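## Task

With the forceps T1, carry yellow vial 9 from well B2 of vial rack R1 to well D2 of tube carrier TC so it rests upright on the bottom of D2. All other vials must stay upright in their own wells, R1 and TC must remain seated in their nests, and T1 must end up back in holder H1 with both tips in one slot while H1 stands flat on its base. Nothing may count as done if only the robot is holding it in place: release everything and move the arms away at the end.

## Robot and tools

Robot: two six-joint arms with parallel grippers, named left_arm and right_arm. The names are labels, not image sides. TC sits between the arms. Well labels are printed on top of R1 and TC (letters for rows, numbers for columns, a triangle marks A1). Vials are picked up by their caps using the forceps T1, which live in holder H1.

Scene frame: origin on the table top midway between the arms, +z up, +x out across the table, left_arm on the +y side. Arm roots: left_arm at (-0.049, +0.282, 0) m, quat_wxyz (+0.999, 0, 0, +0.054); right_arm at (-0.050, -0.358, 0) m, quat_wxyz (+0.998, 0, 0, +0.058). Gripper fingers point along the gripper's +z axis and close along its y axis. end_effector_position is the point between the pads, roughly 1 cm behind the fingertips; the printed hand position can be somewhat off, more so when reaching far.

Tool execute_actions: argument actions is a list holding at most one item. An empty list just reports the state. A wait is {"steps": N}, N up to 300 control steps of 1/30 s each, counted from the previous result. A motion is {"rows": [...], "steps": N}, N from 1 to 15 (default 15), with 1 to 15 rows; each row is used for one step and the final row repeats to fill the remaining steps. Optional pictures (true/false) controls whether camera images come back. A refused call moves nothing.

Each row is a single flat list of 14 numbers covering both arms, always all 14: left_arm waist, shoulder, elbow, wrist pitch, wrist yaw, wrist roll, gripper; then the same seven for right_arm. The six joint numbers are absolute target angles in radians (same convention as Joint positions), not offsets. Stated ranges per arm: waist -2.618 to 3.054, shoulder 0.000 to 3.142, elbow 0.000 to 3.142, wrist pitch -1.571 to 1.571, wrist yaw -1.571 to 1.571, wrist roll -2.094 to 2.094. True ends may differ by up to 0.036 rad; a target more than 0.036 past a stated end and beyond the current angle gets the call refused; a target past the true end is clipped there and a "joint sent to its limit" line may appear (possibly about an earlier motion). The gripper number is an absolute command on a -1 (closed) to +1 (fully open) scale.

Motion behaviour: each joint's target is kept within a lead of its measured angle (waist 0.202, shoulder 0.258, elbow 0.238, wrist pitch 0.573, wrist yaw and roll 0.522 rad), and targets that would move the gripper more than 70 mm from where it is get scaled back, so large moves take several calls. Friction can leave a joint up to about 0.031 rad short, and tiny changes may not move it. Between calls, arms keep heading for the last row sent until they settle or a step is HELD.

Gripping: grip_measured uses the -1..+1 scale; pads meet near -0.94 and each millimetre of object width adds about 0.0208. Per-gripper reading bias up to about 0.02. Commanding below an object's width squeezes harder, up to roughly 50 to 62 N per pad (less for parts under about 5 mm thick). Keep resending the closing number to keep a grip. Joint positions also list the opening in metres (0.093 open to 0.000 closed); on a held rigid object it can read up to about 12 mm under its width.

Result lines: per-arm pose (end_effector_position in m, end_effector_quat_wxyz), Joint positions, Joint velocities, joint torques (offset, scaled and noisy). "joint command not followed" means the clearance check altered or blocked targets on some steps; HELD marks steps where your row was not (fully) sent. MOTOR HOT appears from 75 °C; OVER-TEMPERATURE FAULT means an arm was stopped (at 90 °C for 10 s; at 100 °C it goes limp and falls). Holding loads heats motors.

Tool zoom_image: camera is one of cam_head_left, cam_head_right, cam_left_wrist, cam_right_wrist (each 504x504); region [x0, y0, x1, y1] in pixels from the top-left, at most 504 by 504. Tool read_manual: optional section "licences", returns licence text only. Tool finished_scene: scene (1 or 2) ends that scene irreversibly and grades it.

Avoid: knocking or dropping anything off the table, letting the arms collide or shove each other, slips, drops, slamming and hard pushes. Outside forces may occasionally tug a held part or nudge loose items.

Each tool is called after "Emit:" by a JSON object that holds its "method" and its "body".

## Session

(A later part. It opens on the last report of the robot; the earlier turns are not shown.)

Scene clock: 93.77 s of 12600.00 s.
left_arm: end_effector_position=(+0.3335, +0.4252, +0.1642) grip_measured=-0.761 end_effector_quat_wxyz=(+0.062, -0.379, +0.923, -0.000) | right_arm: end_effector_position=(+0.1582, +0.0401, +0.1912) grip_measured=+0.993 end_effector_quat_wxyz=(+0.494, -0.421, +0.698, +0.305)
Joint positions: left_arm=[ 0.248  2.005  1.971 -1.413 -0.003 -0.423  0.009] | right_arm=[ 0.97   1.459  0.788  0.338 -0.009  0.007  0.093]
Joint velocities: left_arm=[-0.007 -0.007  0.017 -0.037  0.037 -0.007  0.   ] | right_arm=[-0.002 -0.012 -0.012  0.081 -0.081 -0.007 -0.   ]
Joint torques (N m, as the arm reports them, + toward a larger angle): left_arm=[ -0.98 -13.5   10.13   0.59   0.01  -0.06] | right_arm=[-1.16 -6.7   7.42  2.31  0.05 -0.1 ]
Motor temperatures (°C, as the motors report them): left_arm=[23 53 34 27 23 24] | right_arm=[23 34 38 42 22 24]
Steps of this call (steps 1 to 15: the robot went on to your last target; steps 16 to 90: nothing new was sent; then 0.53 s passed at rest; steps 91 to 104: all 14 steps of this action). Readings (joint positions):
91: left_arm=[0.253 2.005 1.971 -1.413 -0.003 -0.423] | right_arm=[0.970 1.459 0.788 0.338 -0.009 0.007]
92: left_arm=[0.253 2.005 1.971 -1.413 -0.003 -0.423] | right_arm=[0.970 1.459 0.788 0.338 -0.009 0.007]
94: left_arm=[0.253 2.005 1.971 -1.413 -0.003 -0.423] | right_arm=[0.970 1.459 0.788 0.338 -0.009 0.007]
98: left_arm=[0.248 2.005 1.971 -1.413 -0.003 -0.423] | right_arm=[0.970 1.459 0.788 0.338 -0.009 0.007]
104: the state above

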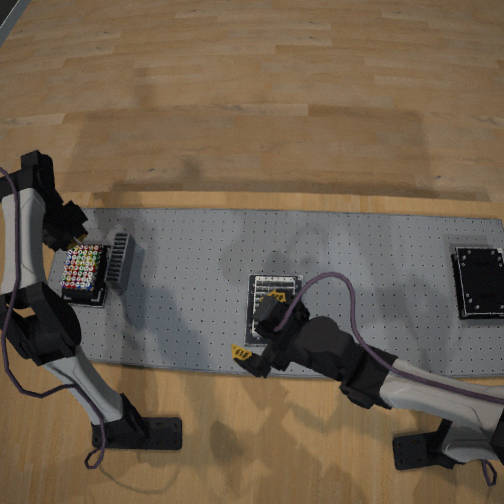

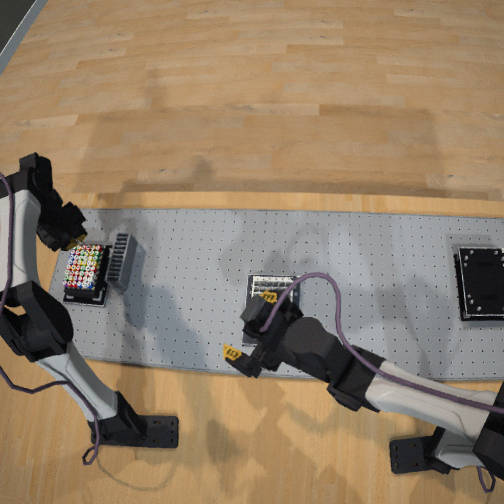

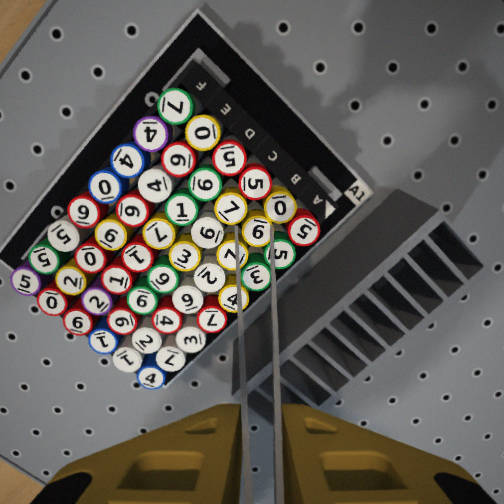

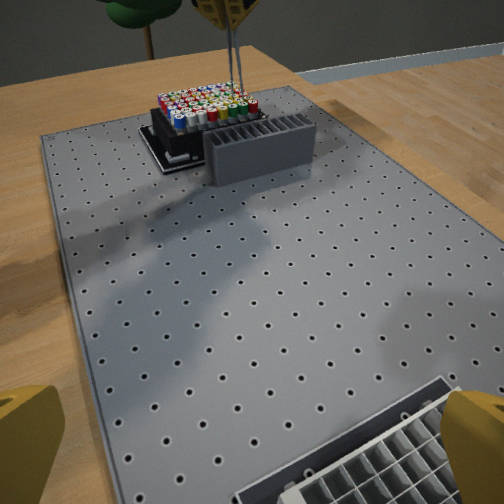

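Tip stuck; lift properly.

Emit:
{"method": "execute_actions", "body": {"actions": [{"rows":[[0.244,1.988,2.012,-1.44,0,-0.43,-0.76,0.96,1.45,0.786,0.364,0,0,1]],"steps":12}]}}

Emit:
{"method": "zoom_image", "body": {"camera": "cam_left_wrist", "region": [190,170,330,310]}}

Scene clock: 96.87 s of 12600.00 s.
left_arm: end_effector_position=(+0.3341, +0.4254, +0.1694) grip_measured=-0.761 end_effector_quat_wxyz=(+0.066, -0.379, +0.923, -0.001) | right_arm: end_effector_position=(+0.1582, +0.0401, +0.1912) grip_measured=+0.993 end_effector_quat_wxyz=(+0.494, -0.421, +0.698, +0.305)
Joint positions: left_arm=[ 0.248  2.005  1.992 -1.426 -0.003 -0.423  0.009] | right_arm=[ 0.97   1.459  0.788  0.338 -0.009  0.007  0.093]
Joint velocities: left_arm=[ 0.007 -0.017  0.002  0.051 -0.081 -0.037  0.   ] | right_arm=[ 0.007 -0.002 -0.017 -0.051  0.037  0.066  0.   ]
Joint torques (N m, as the arm reports them, + toward a larger angle): left_arm=[ -0.9  -13.62   9.46   0.47   0.02  -0.05] | right_arm=[-1.06 -6.66  7.29  2.26  0.06 -0.14]
Motor temperatures (°C, as the motors report them): left_arm=[23 53 34 27 23 24] | right_arm=[23 34 38 42 22 24]
Steps of this call (steps 1 to 15: the robot went on to your last target; steps 16 to 81: nothing new was sent; steps 82 to 93: all 12 steps of this action). Readings (joint positions):
82: left_arm=[0.248 2.005 1.975 -1.416 -0.003 -0.423] | right_arm=[0.970 1.459 0.788 0.338 -0.009 0.007]
83: left_arm=[0.248 2.005 1.979 -1.419 -0.003 -0.423] | right_arm=[0.970 1.459 0.788 0.338 -0.009 0.007]
85: left_arm=[0.248 2.005 1.988 -1.422 -0.003 -0.423] | right_arm=[0.970 1.459 0.788 0.338 -0.009 0.007]
89: left_arm=[0.248 2.005 1.992 -1.424 -0.003 -0.423] | right_arm=[0.970 1.459 0.788 0.338 -0.009 0.007]
93: the state above

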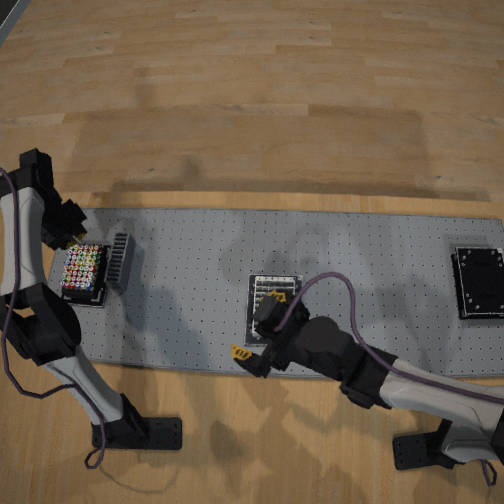

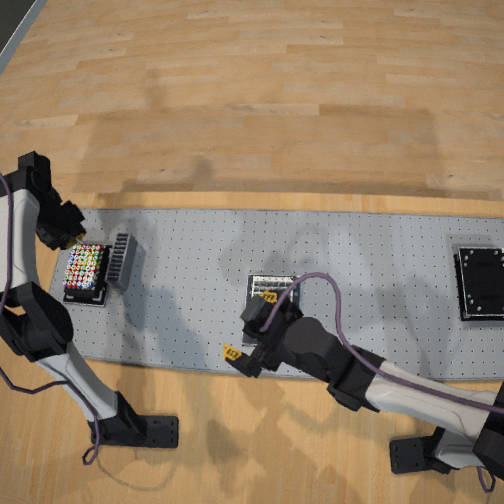

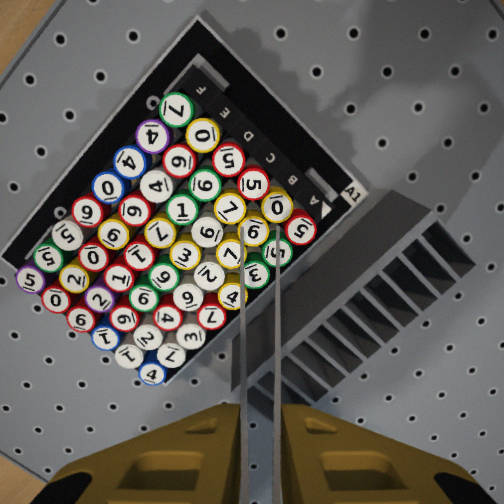

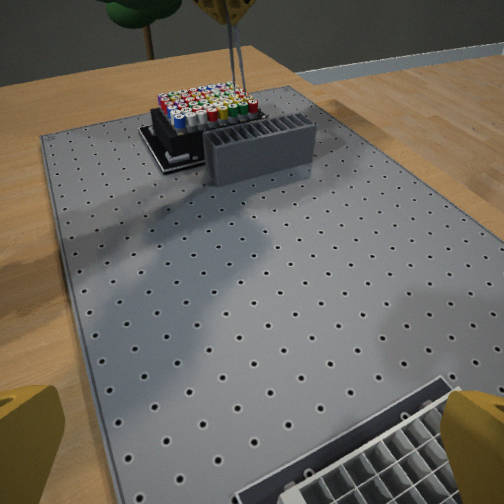

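Region (190, 170, 330, 310) of cam_left_wrist's 504x504 image, scaled by 3.600, with more detail than that image has.

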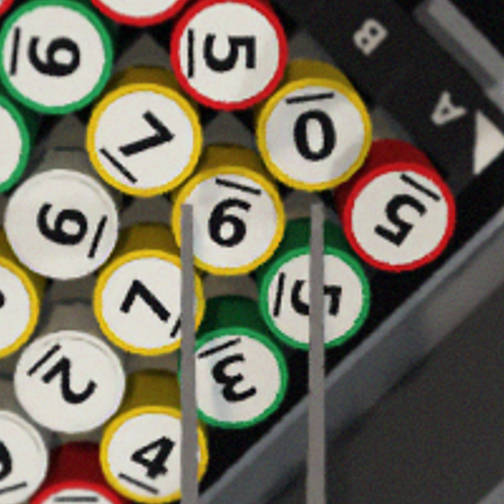

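Emit:
{"method": "execute_actions", "body": {"actions": [{"rows":[[0.272,1.988,2.0,-1.45,0,-0.43,-0.76,0.96,1.45,0.786,0.364,0,0,1],[0.25,1.988,2.0,-1.45,0,-0.43,-0.76,0.96,1.45,0.786,0.364,0,0,1]],"steps":12}]}}

Emit:
{"method": "zoom_image", "body": {"camera": "cam_left_wrist", "region": [190,170,330,310]}}

Scene clock: 104.87 s of 12600.00 s.
left_arm: end_effector_position=(+0.3315, +0.4252, +0.1691) grip_measured=-0.761 end_effector_quat_wxyz=(+0.060, -0.380, +0.923, -0.001) | right_arm: end_effector_position=(+0.1582, +0.0401, +0.1912) grip_measured=+0.993 end_effector_quat_wxyz=(+0.494, -0.421, +0.698, +0.305)
Joint positions: left_arm=[ 0.25   2.005  1.992 -1.437 -0.003 -0.423  0.009] | right_arm=[ 0.97   1.459  0.788  0.338 -0.009  0.007  0.093]
Joint velocities: left_arm=[-0.012  0.007 -0.007 -0.007 -0.051 -0.037  0.   ] | right_arm=[-0.007  0.007 -0.002 -0.051 -0.022 -0.051  0.   ]
Joint torques (N m, as the arm reports them, + toward a larger angle): left_arm=[ -0.56 -13.28   8.22   0.44   0.05  -0.09] | right_arm=[-1.12 -6.97  7.34  2.2   0.05 -0.13]
Motor temperatures (°C, as the motors report them): left_arm=[23 54 34 27 23 24] | right_arm=[23 34 38 42 22 24]
Steps of this call (steps 1 to 15: the robot went on to your last target; steps 16 to 90: nothing new was sent; then 4.60 s passed at rest; steps 91 to 102: all 12 steps of this action). Readings (joint positions):
91: left_arm=[0.249 2.005 1.992 -1.428 -0.003 -0.423] | right_arm=[0.970 1.459 0.788 0.338 -0.009 0.007]
92: left_arm=[0.250 2.005 1.992 -1.430 -0.003 -0.423] | right_arm=[0.970 1.459 0.788 0.338 -0.009 0.007]
94: left_arm=[0.250 2.005 1.992 -1.433 -0.003 -0.423] | right_arm=[0.970 1.459 0.788 0.338 -0.009 0.007]
98: left_arm=[0.250 2.005 1.992 -1.436 -0.003 -0.423] | right_arm=[0.970 1.459 0.788 0.338 -0.009 0.007]
102: the state above

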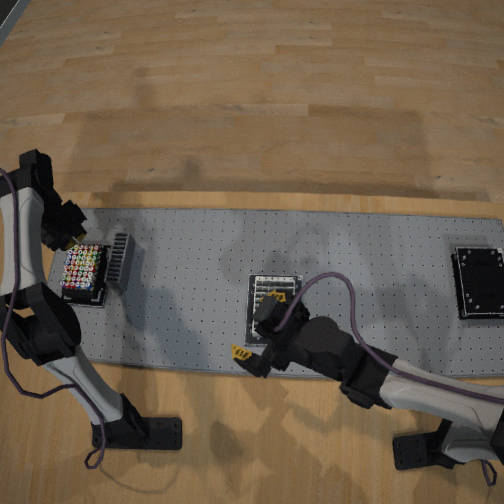

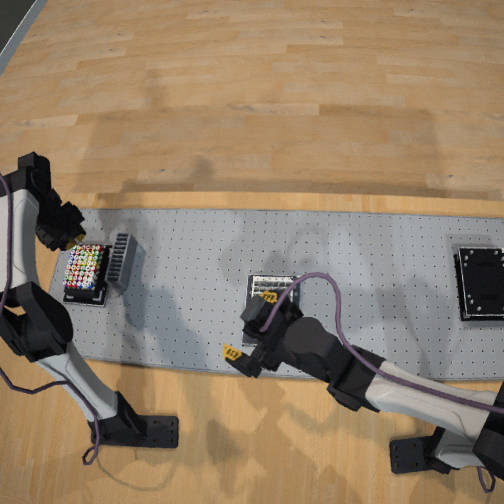

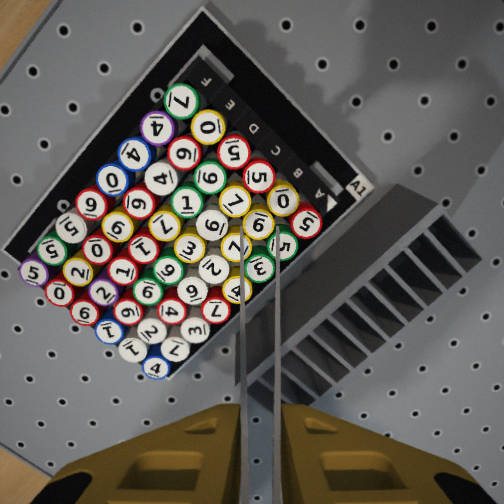

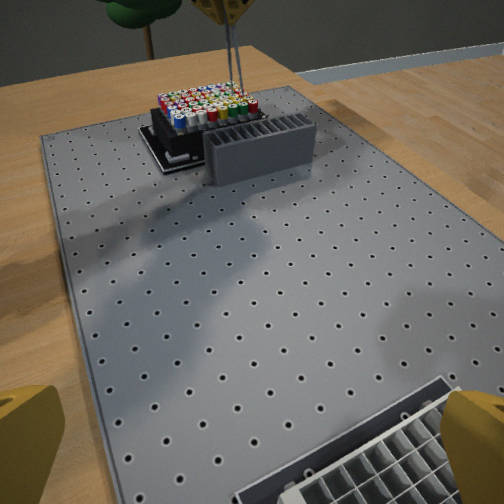

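Region (190, 170, 330, 310) of cam_left_wrist's 504x504 image, scaled by 3.600, with more detail than that image has.

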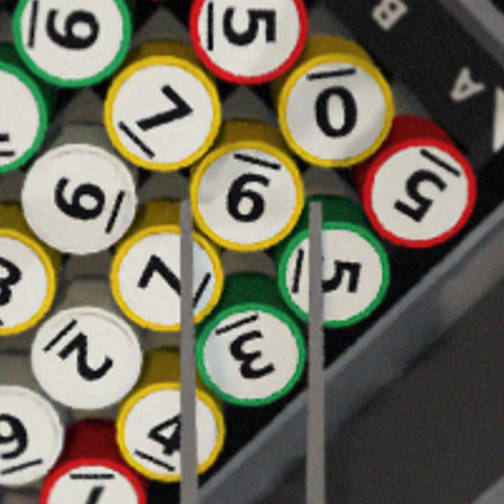

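Emit:
{"method": "execute_actions", "body": {"actions": [{"rows":[[0.25,1.988,1.975,-1.415,0,-0.43,-0.76,0.96,1.45,0.786,0.364,0,0,1],[0.25,1.988,1.97,-1.41,0,-0.43,-0.76,0.96,1.45,0.786,0.364,0,0,1],[0.25,1.988,1.965,-1.405,0,-0.43,-0.76,0.96,1.45,0.786,0.364,0,0,1],[0.25,1.988,1.96,-1.40,0,-0.43,-0.76,0.96,1.45,0.786,0.364,0,0,1],[0.25,1.988,1.955,-1.395,0,-0.43,-0.76,0.96,1.45,0.786,0.364,0,0,1],[0.25,1.988,1.95,-1.393,0,-0.43,-0.76,0.96,1.45,0.786,0.364,0,0,1]],"steps":15}]}}

Emit:
{"method": "zoom_image", "body": {"camera": "cam_left_wrist", "region": [190,170,330,310]}}

Scene clock: 109.87 s of 12600.00 s.
left_arm: end_effector_position=(+0.3324, +0.4255, +0.1622) grip_measured=-0.761 end_effector_quat_wxyz=(+0.059, -0.380, +0.923, -0.001) | right_arm: end_effector_position=(+0.1582, +0.0401, +0.1912) grip_measured=+0.993 end_effector_quat_wxyz=(+0.494, -0.421, +0.698, +0.305)
Joint positions: left_arm=[ 0.25   2.005  1.964 -1.411 -0.003 -0.423  0.009] | right_arm=[ 0.97   1.459  0.788  0.338 -0.009  0.007  0.093]
Joint velocities: left_arm=[-0.002 -0.007 -0.007 -0.051 -0.051 -0.066  0.   ] | right_arm=[-0.002  0.007 -0.017  0.007  0.007 -0.081  0.001]
Joint torques (N m, as the arm reports them, + toward a larger angle): left_arm=[ -0.54 -13.38   6.35   0.73   0.05  -0.08] | right_arm=[-0.91 -6.86  7.33  2.3   0.01 -0.13]
Motor temperatures (°C, as the motors report them): left_arm=[23 54 35 27 23 24] | right_arm=[23 34 38 42 22 24]
Steps of this call (steps 1 to 15: the robot went on to your last target; steps 16 to 90: nothing new was sent; then 1.50 s passed at rest; steps 91 to 105: all 15 steps of this action). Readings (joint positions):
91: left_arm=[0.250 2.005 1.992 -1.437 -0.003 -0.423] | right_arm=[0.970 1.459 0.788 0.338 -0.009 0.007]
92: left_arm=[0.250 2.005 1.992 -1.435 -0.003 -0.423] | right_arm=[0.970 1.459 0.788 0.338 -0.009 0.007]
94: left_arm=[0.250 2.005 1.986 -1.428 -0.003 -0.423] | right_arm=[0.970 1.459 0.788 0.338 -0.009 0.007]
98: left_arm=[0.250 2.005 1.967 -1.417 -0.003 -0.423] | right_arm=[0.970 1.459 0.788 0.338 -0.009 0.007]
105: the state above

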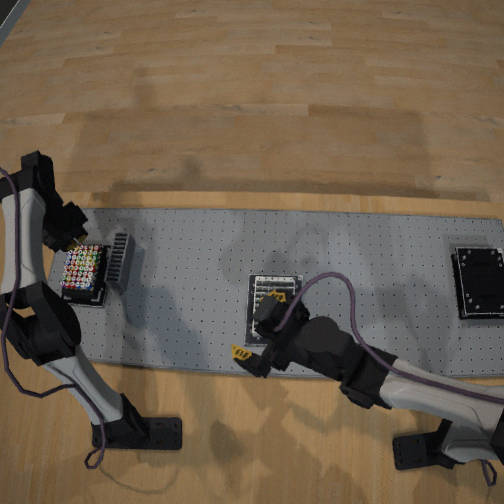

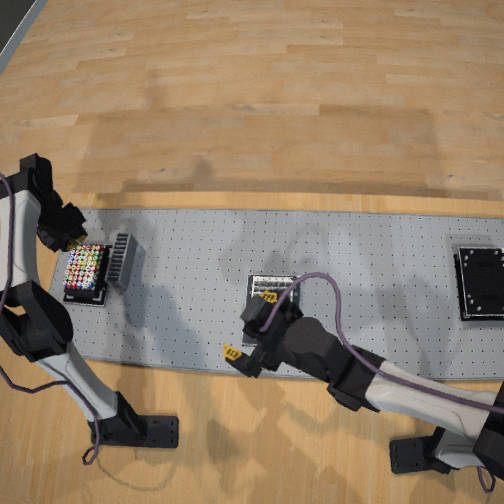

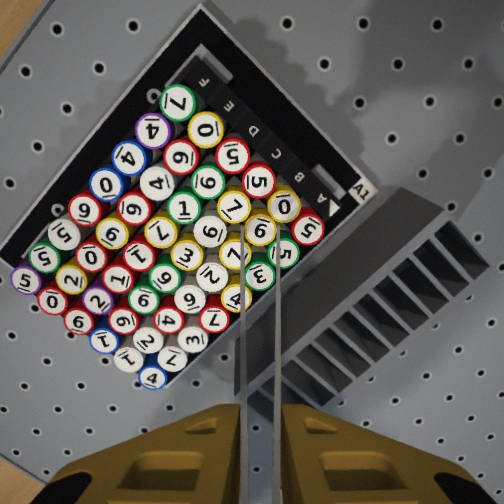

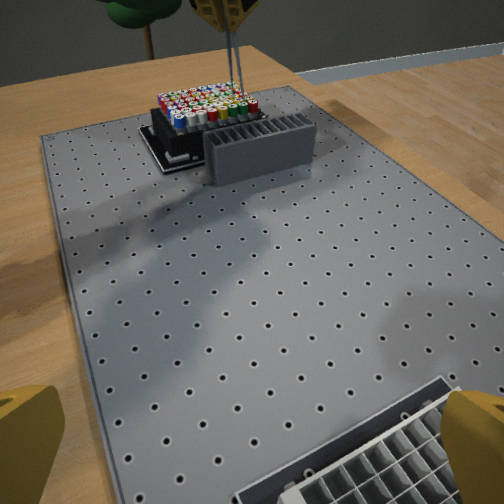

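Region (190, 170, 330, 310) of cam_left_wrist's 504x504 image, scaled by 3.600, with more detail than that image has.

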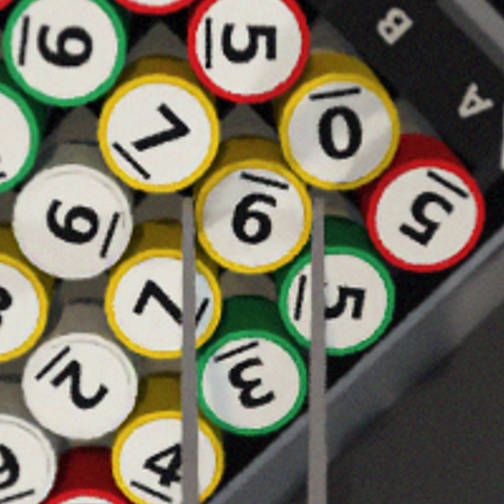

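Straddling. Continue 7 mm more.

Emit:
{"method": "execute_actions", "body": {"actions": [{"rows":[[0.25,1.988,1.945,-1.388,0,-0.43,-0.76,0.96,1.45,0.786,0.364,0,0,1],[0.25,1.988,1.94,-1.384,0,-0.43,-0.76,0.96,1.45,0.786,0.364,0,0,1],[0.25,1.988,1.935,-1.38,0,-0.43,-0.76,0.96,1.45,0.786,0.364,0,0,1],[0.25,1.988,1.93,-1.375,0,-0.43,-0.76,0.96,1.45,0.786,0.364,0,0,1],[0.25,1.988,1.925,-1.37,0,-0.43,-0.76,0.96,1.45,0.786,0.364,0,0,1],[0.25,1.988,1.92,-1.367,0,-0.43,-0.76,0.96,1.45,0.786,0.364,0,0,1]],"steps":15}]}}

Emit:
{"method": "zoom_image", "body": {"camera": "cam_left_wrist", "region": [190,170,330,310]}}

Scene clock: 113.77 s of 12600.00 s.
left_arm: end_effector_position=(+0.3329, +0.4257, +0.1547) grip_measured=-0.761 end_effector_quat_wxyz=(+0.058, -0.380, +0.923, -0.000) | right_arm: end_effector_position=(+0.1582, +0.0401, +0.1912) grip_measured=+0.993 end_effector_quat_wxyz=(+0.494, -0.421, +0.698, +0.305)
Joint positions: left_arm=[ 0.25   2.005  1.934 -1.385 -0.003 -0.423  0.009] | right_arm=[ 0.97   1.459  0.788  0.338 -0.009  0.007  0.093]
Joint velocities: left_arm=[ 0.012 -0.007  0.007 -0.022  0.007 -0.007 -0.   ] | right_arm=[-0.002  0.012 -0.002  0.022  0.022 -0.007 -0.   ]
Joint torques (N m, as the arm reports them, + toward a larger angle): left_arm=[ -0.52 -13.53   6.34   0.73   0.03  -0.11] | right_arm=[-1.06 -6.75  7.4   2.28  0.05 -0.14]
Motor temperatures (°C, as the motors report them): left_arm=[23 55 34 27 23 24] | right_arm=[23 34 38 43 22 24]
Steps of this call (steps 1 to 15: the robot went on to your last target; steps 16 to 90: nothing new was sent; then 0.40 s passed at rest; steps 91 to 105: all 15 steps of this action). Readings (joint positions):
91: left_arm=[0.250 2.005 1.964 -1.409 -0.003 -0.423] | right_arm=[0.970 1.459 0.788 0.338 -0.009 0.007]
92: left_arm=[0.250 2.005 1.962 -1.408 -0.003 -0.423] | right_arm=[0.970 1.459 0.788 0.338 -0.009 0.007]
94: left_arm=[0.250 2.005 1.955 -1.402 -0.003 -0.423] | right_arm=[0.970 1.459 0.788 0.338 -0.009 0.007]
98: left_arm=[0.250 2.005 1.936 -1.392 -0.003 -0.423] | right_arm=[0.970 1.459 0.788 0.338 -0.009 0.007]
105: the state above

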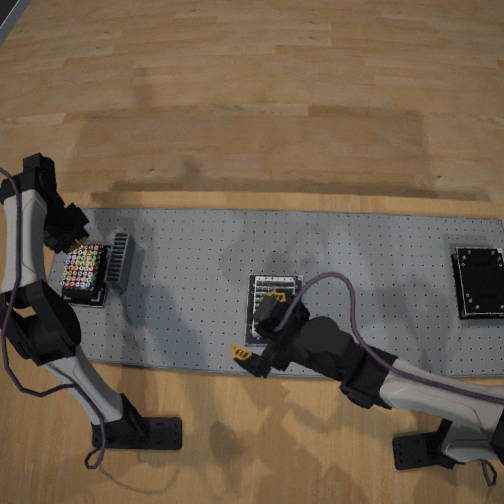

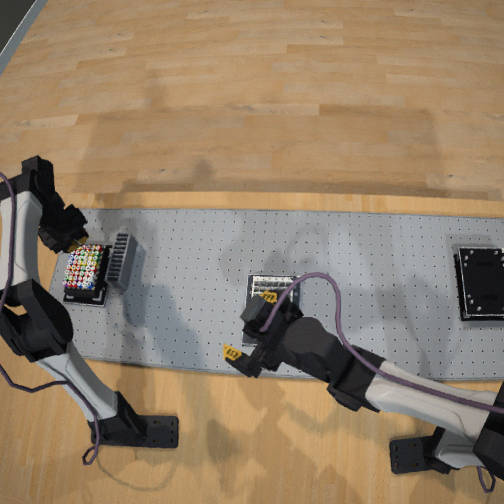

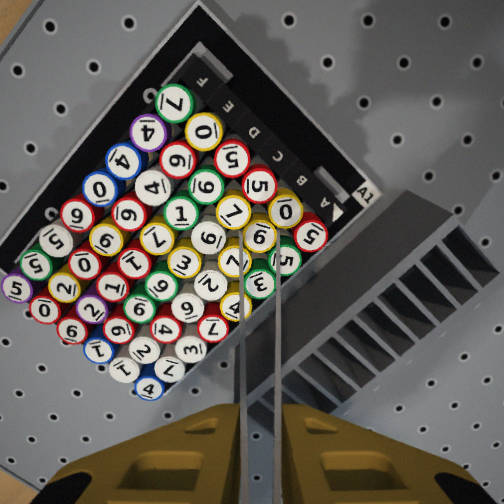

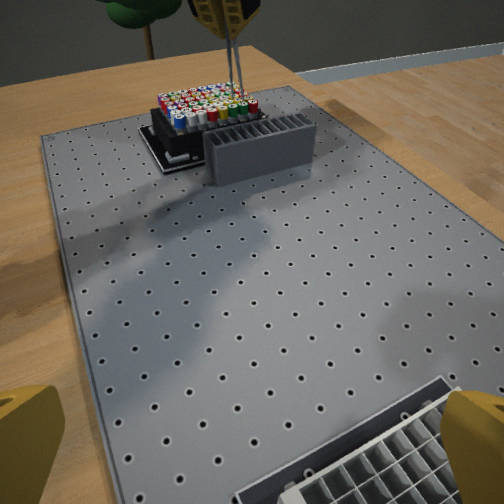

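Region (190, 170, 330, 310) of cam_left_wrist's 504x504 image, scaled by 3.600, with more detail than that image has.

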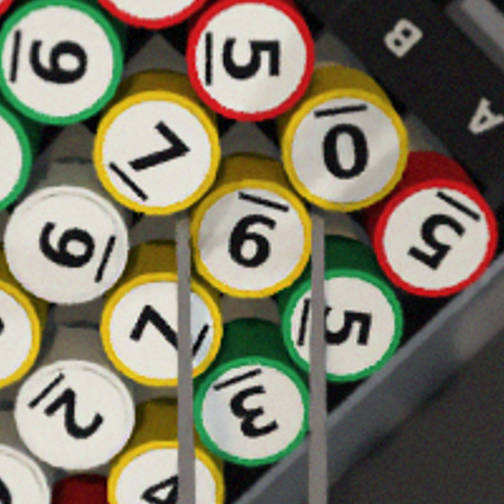

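Emit:
{"method": "execute_actions", "body": {"actions": [{"rows":[[0.25,1.988,1.92,-1.367,0,-0.43,-0.9,0.96,1.45,0.786,0.364,0,0,1]],"steps":15}], "pictures": false}}

Emit:
{"method": "execute_actions", "body": {"actions": [{"rows":[[0.25,2.0,1.97,-1.41,0,-0.43,-0.9,0.96,1.45,0.786,0.364,0,0,1],[0.25,2.0,1.98,-1.42,0,-0.43,-0.9,0.96,1.45,0.786,0.364,0,0,1],[0.25,2.005,1.99,-1.43,0,-0.43,-0.9,0.96,1.45,0.786,0.364,0,0,1],[0.25,2.005,2.0,-1.44,0,-0.43,-0.9,0.96,1.45,0.786,0.364,0,0,1],[0.25,2.01,2.012,-1.45,0,-0.43,-0.9,0.96,1.45,0.786,0.364,0,0,1],[0.25,2.012,2.024,-1.46,0,-0.43,-0.9,0.96,1.45,0.786,0.364,0,0,1],[0.25,2.015,2.036,-1.47,0,-0.43,-0.9,0.96,1.45,0.786,0.364,0,0,1],[0.25,2.018,2.048,-1.48,0,-0.43,-0.9,0.96,1.45,0.786,0.364,0,0,1],[0.25,2.021,2.06,-1.49,0,-0.43,-0.9,0.96,1.45,0.786,0.364,0,0,1],[0.25,2.024,2.073,-1.50,0,-0.43,-0.9,0.96,1.45,0.786,0.364,0,0,1]],"steps":15}]}}

Emit:
{"method": "zoom_image", "body": {"camera": "cam_right_wrist", "region": [150,0,310,160]}}

Scene clock: 122.67 s of 12600.00 s.
left_arm: end_effector_position=(+0.3332, +0.4258, +0.1547) grip_measured=-0.889 end_effector_quat_wxyz=(+0.058, -0.380, +0.923, -0.000) | right_arm: end_effector_position=(+0.1582, +0.0401, +0.1912) grip_measured=+0.993 end_effector_quat_wxyz=(+0.494, -0.421, +0.698, +0.305)
Joint positions: left_arm=[ 0.25   2.005  1.934 -1.383 -0.003 -0.423  0.003] | right_arm=[ 0.97   1.459  0.788  0.338 -0.009  0.007  0.093]
Joint velocities: left_arm=[ 0.007  0.002 -0.002  0.11   0.022  0.037 -0.   ] | right_arm=[-0.007 -0.007 -0.017 -0.007 -0.007 -0.007  0.   ]
Joint torques (N m, as the arm reports them, + toward a larger angle): left_arm=[ -0.64 -13.61   6.32   0.71   0.09  -0.03] | right_arm=[-0.9  -6.77  7.37  2.29  0.03 -0.12]
Motor temperatures (°C, as the motors report them): left_arm=[23 55 34 27 23 24] | right_arm=[23 34 38 43 22 24]
Steps of this call (steps 1 to 15: the robot went on to your last target; steps 16 to 90: nothing new was sent; then 5.40 s passed at rest; steps 91 to 105: all 15 steps of this action). Readings (joint positions):
91: left_arm=[0.250 2.005 1.934 -1.384 -0.003 -0.423] | right_arm=[0.970 1.459 0.788 0.338 -0.009 0.007]
92: left_arm=[0.250 2.005 1.934 -1.384 -0.003 -0.423] | right_arm=[0.970 1.459 0.788 0.338 -0.009 0.007]
94: left_arm=[0.250 2.005 1.934 -1.383 -0.003 -0.423] | right_arm=[0.970 1.459 0.788 0.338 -0.009 0.007]
98: left_arm=[0.250 2.005 1.934 -1.383 -0.003 -0.423] | right_arm=[0.970 1.459 0.788 0.338 -0.009 0.007]
105: the state above

Scene clock: 123.17 s of 12600.00 s.
left_arm: end_effector_position=(+0.3316, +0.4252, +0.1825) grip_measured=-0.889 end_effector_quat_wxyz=(+0.066, -0.380, +0.923, -0.001) | right_arm: end_effector_position=(+0.1582, +0.0401, +0.1912) grip_measured=+0.993 end_effector_quat_wxyz=(+0.494, -0.421, +0.698, +0.305)
Joint positions: left_arm=[ 0.25   2.01   2.052 -1.482 -0.003 -0.423  0.003] | right_arm=[ 0.97   1.459  0.788  0.338 -0.009  0.007  0.093]
Joint velocities: left_arm=[-0.012  0.017  0.012 -0.081 -0.022 -0.022  0.   ] | right_arm=[-0.007 -0.007 -0.017  0.051 -0.037  0.051 -0.001]
Joint torques (N m, as the arm reports them, + toward a larger angle): left_arm=[ -0.66 -10.76   9.25   0.51   0.04  -0.02] | right_arm=[-1.06 -6.73  7.5   2.27  0.06 -0.11]
Motor temperatures (°C, as the motors report them): left_arm=[23 55 34 27 23 24] | right_arm=[23 34 38 43 22 24]
Steps of this call (steps 1 to 15: all 15 steps of this action). Readings (joint positions):
1: left_arm=[0.250 2.005 1.936 -1.385 -0.003 -0.423] | right_arm=[0.970 1.459 0.788 0.338 -0.009 0.007]
2: left_arm=[0.250 2.005 1.941 -1.390 -0.003 -0.423] | right_arm=[0.970 1.459 0.788 0.338 -0.009 0.007]
4: left_arm=[0.250 2.005 1.959 -1.403 -0.003 -0.423] | right_arm=[0.970 1.459 0.788 0.338 -0.009 0.007]
8: left_arm=[0.250 2.005 2.006 -1.438 -0.003 -0.423] | right_arm=[0.970 1.459 0.788 0.338 -0.009 0.007]
15: the state above

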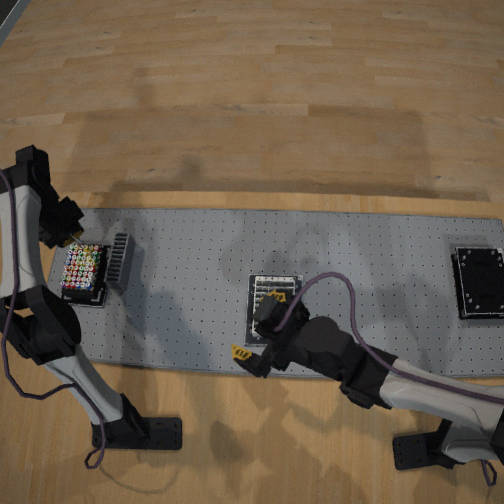

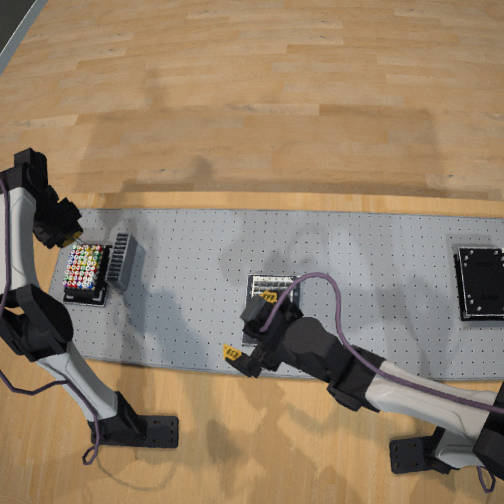

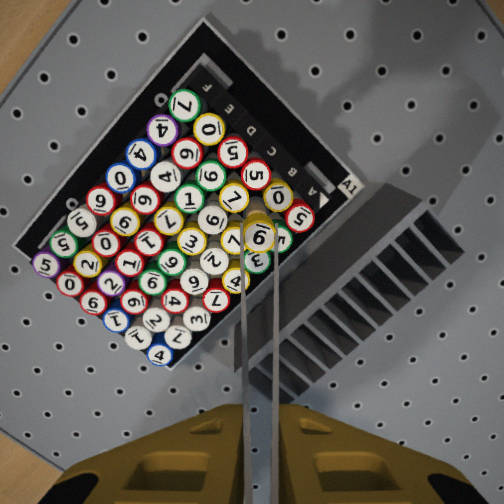

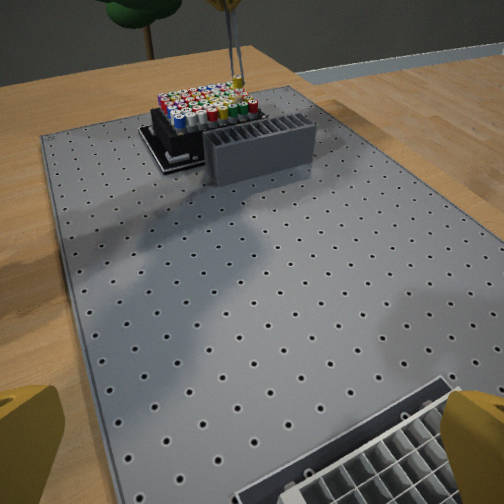

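Region (150, 0, 310, 160) of cam_right_wrist's 504x504 image, scaled by 3.150, with more detail than that image has.

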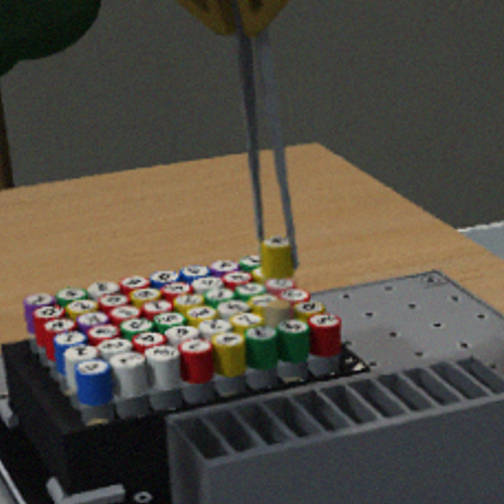

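Emit:
{"method": "execute_actions", "body": {"actions": [{"rows":[[0.25,1.985,2.077,-1.50,0,-0.43,-0.9,0.96,1.35,0.786,0.3,0,0,1],[0.25,1.975,2.08,-1.503,0,-0.43,-0.9,0.95,1.25,0.78,0.2,0,0,1],[0.25,1.965,2.084,-1.507,0,-0.43,-0.9,0.93,1.15,0.77,0.1,0,0,1],[0.25,1.955,2.088,-1.511,0,-0.43,-0.9,0.9,1.05,0.76,0,0,0,1],[0.25,1.945,2.092,-1.515,0,-0.43,-0.9,0.88,0.95,0.75,-0.15,0,0,1],[0.25,1.94,2.096,-1.52,0,-0.43,-0.9,0.86,0.85,0.74,-0.3,0,0,1],[0.25,1.935,2.1,-1.525,0,-0.43,-0.9,0.84,0.75,0.72,-0.5,0,0,1],[0.25,1.935,2.1,-1.525,0,-0.43,-0.9,0.8,0.6,0.7,-0.7,0,0,1]],"steps":15}], "pictures": false}}

Emit:
{"method": "execute_actions", "body": {"actions": [{"steps":20}]}}

Emit:
{"method": "zoom_image", "body": {"camera": "cam_head_left", "region": [225,260,325,360]}}

Scene clock: 133.20 s of 12600.00 s.
left_arm: end_effector_position=(+0.3244, +0.4225, +0.2170) grip_measured=-0.889 end_effector_quat_wxyz=(+0.102, -0.379, +0.920, -0.002) | right_arm: end_effector_position=(+0.1065, -0.1489, +0.2630) grip_measured=+0.993 end_effector_quat_wxyz=(+0.496, -0.370, +0.744, +0.252)
Joint positions: left_arm=[ 0.25   1.94   2.085 -1.511 -0.003 -0.423  0.003] | right_arm=[ 0.811  0.6    0.736 -0.527 -0.003  0.007  0.093]
Joint velocities: left_arm=[-0.007 -0.002  0.007 -0.022 -0.007 -0.007  0.001] | right_arm=[-0.002 -0.242 -0.105 -1.165  0.037 -0.066  0.   ]
Joint torques (N m, as the arm reports them, + toward a larger angle): left_arm=[ -0.66 -11.57   8.75   0.62   0.04  -0.09] | right_arm=[-1.    1.88  5.38  2.01  0.01 -0.15]
Motor temperatures (°C, as the motors report them): left_arm=[23 54 35 27 23 24] | right_arm=[23 34 39 43 22 24]
Steps of this call (steps 1 to 15: the robot went on to your last target; steps 16 to 90: nothing new was sent; then 6.53 s passed at rest; steps 91 to 105: all 15 steps of this action). Readings (joint positions):
91: left_arm=[0.250 2.016 2.052 -1.485 -0.003 -0.423] | right_arm=[0.970 1.450 0.788 0.328 -0.009 0.007]
92: left_arm=[0.250 2.014 2.052 -1.485 -0.003 -0.423] | right_arm=[0.969 1.420 0.786 0.294 -0.009 0.007]
94: left_arm=[0.250 2.004 2.053 -1.488 -0.003 -0.423] | right_arm=[0.953 1.292 0.772 0.187 -0.010 0.007]
98: left_arm=[0.250 1.968 2.072 -1.501 -0.003 -0.423] | right_arm=[0.866 0.962 0.769 -0.094 -0.006 0.007]
105: the state above

Scene clock: 133.87 s of 12600.00 s.
left_arm: end_effector_position=(+0.3238, +0.4223, +0.2169) grip_measured=-0.889 end_effector_quat_wxyz=(+0.101, -0.379, +0.920, -0.002) | right_arm: end_effector_position=(+0.0939, -0.1656, +0.2159) grip_measured=+0.993 end_effector_quat_wxyz=(+0.422, -0.392, +0.789, +0.214)
Joint positions: left_arm=[ 0.25   1.94   2.085 -1.513 -0.003 -0.423  0.003] | right_arm=[ 0.811  0.597  0.713 -0.703 -0.003  0.007  0.093]
Joint velocities: left_arm=[ 0.007 -0.002 -0.002 -0.007  0.051 -0.051 -0.001] | right_arm=[ 0.012  0.002  0.002 -0.051  0.022  0.007 -0.001]
Joint torques (N m, as the arm reports them, + toward a larger angle): left_arm=[ -0.69 -11.65   8.57   0.6    0.05  -0.05] | right_arm=[-1.1   0.83  6.41  1.9  -0.02 -0.04]
Motor temperatures (°C, as the motors report them): left_arm=[23 54 35 27 23 24] | right_arm=[23 34 39 43 22 24]
Steps of this call (steps 1 to 20: the robot went on to your last target). Readings (joint positions):
1: left_arm=[0.250 1.940 2.085 -1.511 -0.003 -0.423] | right_arm=[0.811 0.597 0.732 -0.562 -0.003 0.007]
2: left_arm=[0.250 1.940 2.085 -1.512 -0.003 -0.423] | right_arm=[0.811 0.597 0.727 -0.590 -0.003 0.007]
4: left_arm=[0.250 1.940 2.085 -1.512 -0.003 -0.423] | right_arm=[0.811 0.597 0.717 -0.637 -0.003 0.007]
8: left_arm=[0.250 1.940 2.085 -1.513 -0.003 -0.423] | right_arm=[0.811 0.597 0.713 -0.683 -0.003 0.007]
20: the state above

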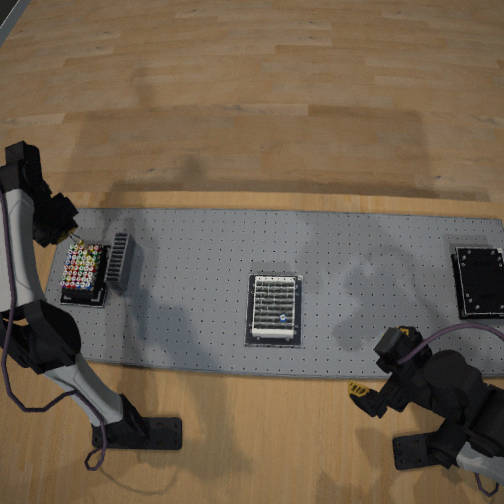

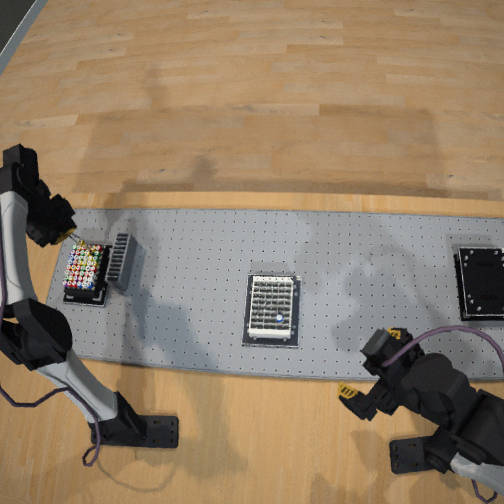

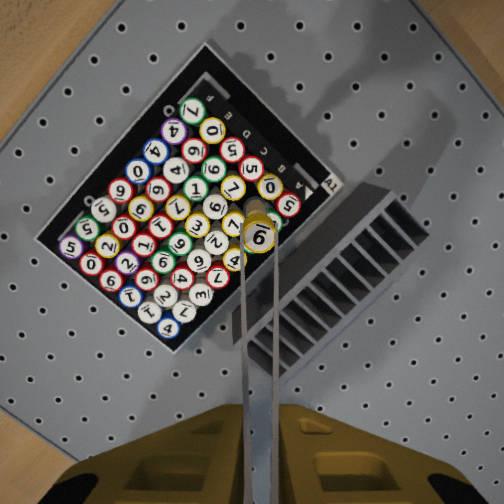

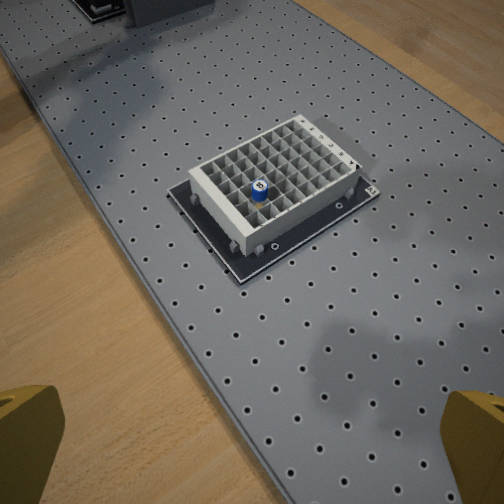

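Region (225, 260, 325, 360) of cam_head_left's 504x504 image, scaled by 5.040, with more detail than that image has.

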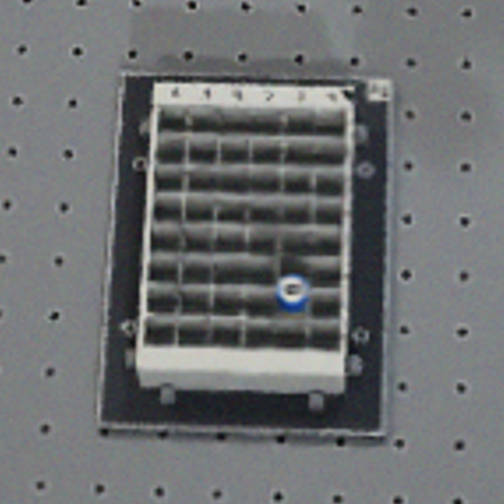

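Emit:
{"method": "execute_actions", "body": {"actions": [{"rows":[[0.22,1.935,2.1,-1.525,0,-0.43,-0.9,0.8,0.6,0.7,-0.7,0,0,1],[0.18,1.935,2.1,-1.525,0,-0.43,-0.9,0.8,0.6,0.7,-0.7,0,0,1],[0.14,1.935,2.1,-1.525,0,-0.43,-0.9,0.8,0.6,0.7,-0.7,0,0,1],[0.10,1.935,2.1,-1.525,0,-0.43,-0.9,0.8,0.6,0.7,-0.7,0,0,1],[0.06,1.935,2.1,-1.525,0,-0.43,-0.9,0.8,0.6,0.7,-0.7,0,0,1],[0.02,1.935,2.1,-1.525,0,-0.43,-0.9,0.8,0.6,0.7,-0.7,0,0,1],[-0.02,1.935,2.1,-1.525,0,-0.43,-0.9,0.8,0.6,0.7,-0.7,0,0,1],[-0.06,1.935,2.1,-1.525,0,-0.43,-0.9,0.8,0.6,0.7,-0.7,0,0,1],[-0.10,1.935,2.1,-1.525,0,-0.43,-0.9,0.8,0.6,0.7,-0.7,0,0,1],[-0.14,1.935,2.1,-1.525,0,-0.43,-0.9,0.8,0.6,0.7,-0.7,0,0,1],[-0.18,1.935,2.1,-1.525,0,-0.43,-0.9,0.8,0.6,0.7,-0.7,0,0,1],[-0.22,1.935,2.1,-1.525,0,-0.43,-0.9,0.8,0.6,0.7,-0.7,0,0,1],[-0.26,1.935,2.1,-1.525,0,-0.43,-0.9,0.8,0.6,0.7,-0.7,0,0,1],[-0.30,1.935,2.1,-1.525,0,-0.43,-0.9,0.8,0.6,0.7,-0.7,0,0,1],[-0.34,1.935,2.1,-1.525,0,-0.43,-0.9,0.8,0.6,0.7,-0.7,0,0,1]]}], "pictures": false}}

Emit:
{"method": "execute_actions", "body": {"actions": [{"rows":[[-0.38,1.935,2.1,-1.525,0,-0.43,-0.9,0.8,0.6,0.7,-0.7,0,0,1],[-0.42,1.935,2.1,-1.525,0,-0.43,-0.9,0.8,0.6,0.7,-0.7,0,0,1],[-0.46,1.935,2.1,-1.525,0,-0.43,-0.9,0.8,0.6,0.7,-0.7,0,0,1],[-0.50,1.935,2.1,-1.525,0,-0.43,-0.9,0.8,0.6,0.7,-0.7,0,0,1],[-0.54,1.935,2.1,-1.525,0,-0.43,-0.9,0.8,0.6,0.7,-0.7,0,0,1],[-0.58,1.935,2.1,-1.525,0,-0.43,-0.9,0.8,0.6,0.7,-0.7,0,0,1],[-0.62,1.935,2.1,-1.525,0,-0.43,-0.9,0.8,0.6,0.7,-0.7,0,0,1],[-0.66,1.935,2.1,-1.525,0,-0.43,-0.9,0.8,0.6,0.7,-0.7,0,0,1],[-0.70,1.935,2.1,-1.525,0,-0.43,-0.9,0.8,0.6,0.7,-0.7,0,0,1],[-0.74,1.935,2.1,-1.525,0,-0.43,-0.9,0.8,0.6,0.7,-0.7,0,0,1],[-0.78,1.935,2.1,-1.525,0,-0.43,-0.9,0.8,0.6,0.7,-0.7,0,0,1],[-0.81,1.935,2.1,-1.525,0,-0.43,-0.9,0.8,0.6,0.7,-0.7,0,0,1],[-0.83,1.935,2.1,-1.525,0,-0.43,-0.9,0.8,0.6,0.7,-0.7,0,0,1]],"steps":15}], "pictures": false}}

Emit:
{"method": "execute_actions", "body": {"actions": [{"steps":15}]}}

Scene clock: 145.60 s of 12600.00 s.
left_arm: end_effector_position=(+0.3443, +0.2190, +0.2169) grip_measured=-0.889 end_effector_quat_wxyz=(+0.097, -0.131, +0.986, -0.027) | right_arm: end_effector_position=(+0.0939, -0.1657, +0.2157) grip_measured=+0.993 end_effector_quat_wxyz=(+0.421, -0.392, +0.789, +0.214)
Joint positions: left_arm=[-0.27   1.94   2.085 -1.513 -0.004 -0.424  0.003] | right_arm=[ 0.811  0.597  0.713 -0.704 -0.003  0.007  0.093]
Joint velocities: left_arm=[-1.067  0.017 -0.017 -0.007 -0.022 -0.007 -0.001] | right_arm=[-0.007  0.012 -0.012 -0.051  0.022 -0.007 -0.   ]
Joint torques (N m, as the arm reports them, + toward a larger angle): left_arm=[ -0.93 -11.66   8.59   0.62   0.06  -0.06] | right_arm=[-1.14  0.82  6.4   1.91 -0.03 -0.1 ]
Motor temperatures (°C, as the motors report them): left_arm=[23 54 35 27 23 24] | right_arm=[23 33 38 42 22 24]
Steps of this call (steps 1 to 15: the robot went on to your last target; steps 16 to 90: nothing new was sent; then 8.23 s passed at rest; steps 91 to 105: all 15 steps of this action). Readings (joint positions):
91: left_arm=[0.248 1.940 2.085 -1.513 -0.003 -0.423] | right_arm=[0.811 0.597 0.713 -0.704 -0.003 0.007]
92: left_arm=[0.240 1.940 2.085 -1.513 -0.005 -0.423] | right_arm=[0.811 0.597 0.713 -0.704 -0.003 0.007]
94: left_arm=[0.195 1.940 2.085 -1.513 -0.010 -0.423] | right_arm=[0.811 0.597 0.713 -0.704 -0.003 0.007]
98: left_arm=[0.022 1.940 2.085 -1.513 -0.010 -0.424] | right_arm=[0.811 0.597 0.713 -0.704 -0.003 0.007]
105: the state above

Scene clock: 146.10 s of 12600.00 s.
left_arm: end_effector_position=(+0.2491, +0.0182, +0.2169) grip_measured=-0.889 end_effector_quat_wxyz=(+0.083, +0.149, +0.984, -0.057) | right_arm: end_effector_position=(+0.0939, -0.1657, +0.2157) grip_measured=+0.993 end_effector_quat_wxyz=(+0.421, -0.392, +0.789, +0.214)
Joint positions: left_arm=[-0.832  1.94   2.085 -1.513  0.005 -0.424  0.003] | right_arm=[ 0.811  0.597  0.713 -0.704 -0.003  0.007  0.093]
Joint velocities: left_arm=[-0.466 -0.002 -0.017 -0.081  0.081  0.037 -0.001] | right_arm=[-0.002 -0.002  0.002 -0.051 -0.037  0.022  0.001]
Joint torques (N m, as the arm reports them, + toward a larger angle): left_arm=[  1.69 -11.74   8.61   0.62  -0.16  -0.06] | right_arm=[-1.27  0.7   6.49  1.87  0.   -0.1 ]
Motor temperatures (°C, as the motors report them): left_arm=[23 54 35 27 23 24] | right_arm=[23 33 38 42 22 24]
Steps of this call (steps 1 to 15: all 15 steps of this action). Readings (joint positions):
1: left_arm=[-0.308 1.940 2.085 -1.513 -0.004 -0.424] | right_arm=[0.811 0.597 0.713 -0.704 -0.003 0.007]
2: left_arm=[-0.347 1.940 2.085 -1.513 -0.003 -0.424] | right_arm=[0.811 0.597 0.713 -0.704 -0.003 0.007]
4: left_arm=[-0.427 1.940 2.085 -1.513 -0.003 -0.424] | right_arm=[0.811 0.597 0.713 -0.704 -0.003 0.007]
8: left_arm=[-0.588 1.940 2.085 -1.513 -0.002 -0.424] | right_arm=[0.811 0.597 0.713 -0.704 -0.003 0.007]
15: the state above

Scene clock: 146.60 s of 12600.00 s.
left_arm: end_effector_position=(+0.2470, +0.0160, +0.2169) grip_measured=-0.889 end_effector_quat_wxyz=(+0.083, +0.152, +0.983, -0.058) | right_arm: end_effector_position=(+0.0939, -0.1657, +0.2157) grip_measured=+0.993 end_effector_quat_wxyz=(+0.421, -0.392, +0.789, +0.214)
Joint positions: left_arm=[-0.839  1.94   2.085 -1.514  0.006 -0.424  0.003] | right_arm=[ 0.811  0.597  0.713 -0.704 -0.003  0.007  0.093]
Joint velocities: left_arm=[-0.002 -0.007 -0.012 -0.066 -0.007 -0.007 -0.   ] | right_arm=[ 0.002  0.002  0.012 -0.007 -0.066  0.007 -0.001]
Joint torques (N m, as the arm reports them, + toward a larger angle): left_arm=[  0.23 -11.75   8.68   0.6   -0.08  -0.06] | right_arm=[-0.98  0.88  6.37  1.96  0.04 -0.11]
Motor temperatures (°C, as the motors report them): left_arm=[23 54 35 27 23 24] | right_arm=[23 33 38 42 22 24]
Steps of this call (steps 1 to 15: the robot went on to your last target). Readings (joint positions):
1: left_arm=[-0.842 1.940 2.085 -1.513 0.007 -0.424] | right_arm=[0.811 0.597 0.713 -0.704 -0.003 0.007]
2: left_arm=[-0.844 1.940 2.085 -1.513 0.008 -0.424] | right_arm=[0.811 0.597 0.713 -0.704 -0.003 0.007]
4: left_arm=[-0.841 1.940 2.085 -1.513 0.007 -0.424] | right_arm=[0.811 0.597 0.713 -0.704 -0.003 0.007]
8: left_arm=[-0.839 1.940 2.085 -1.514 0.006 -0.424] | right_arm=[0.811 0.597 0.713 -0.704 -0.003 0.007]
15: the state above
All arms were judged still, so your last target was given up. Only a new action makes them travel on or press farther. Fingers that are still opening or closing keep moving.

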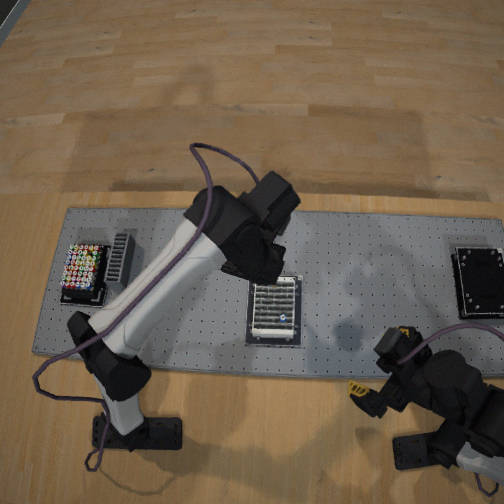

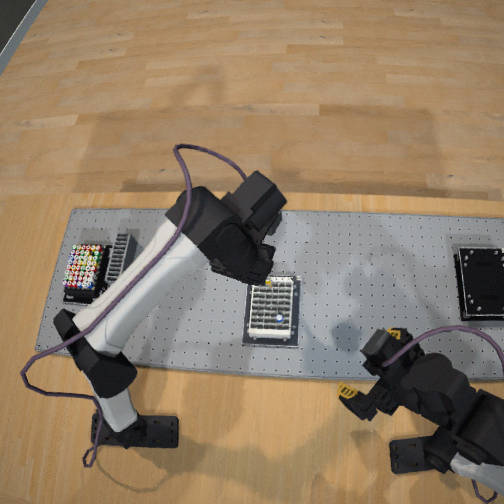

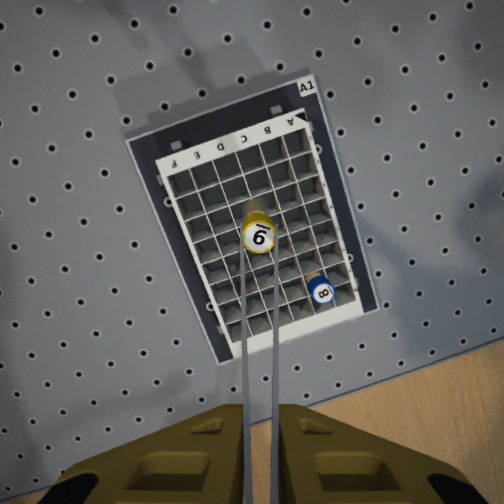

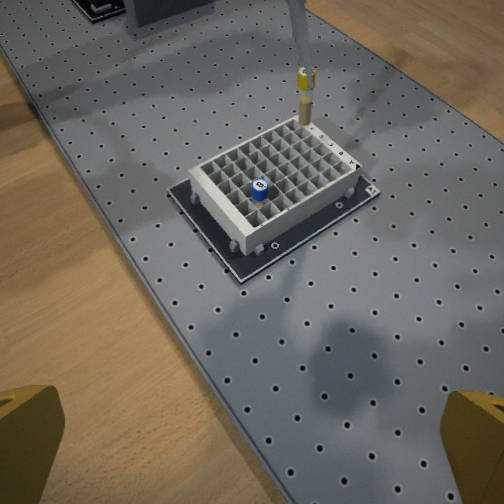

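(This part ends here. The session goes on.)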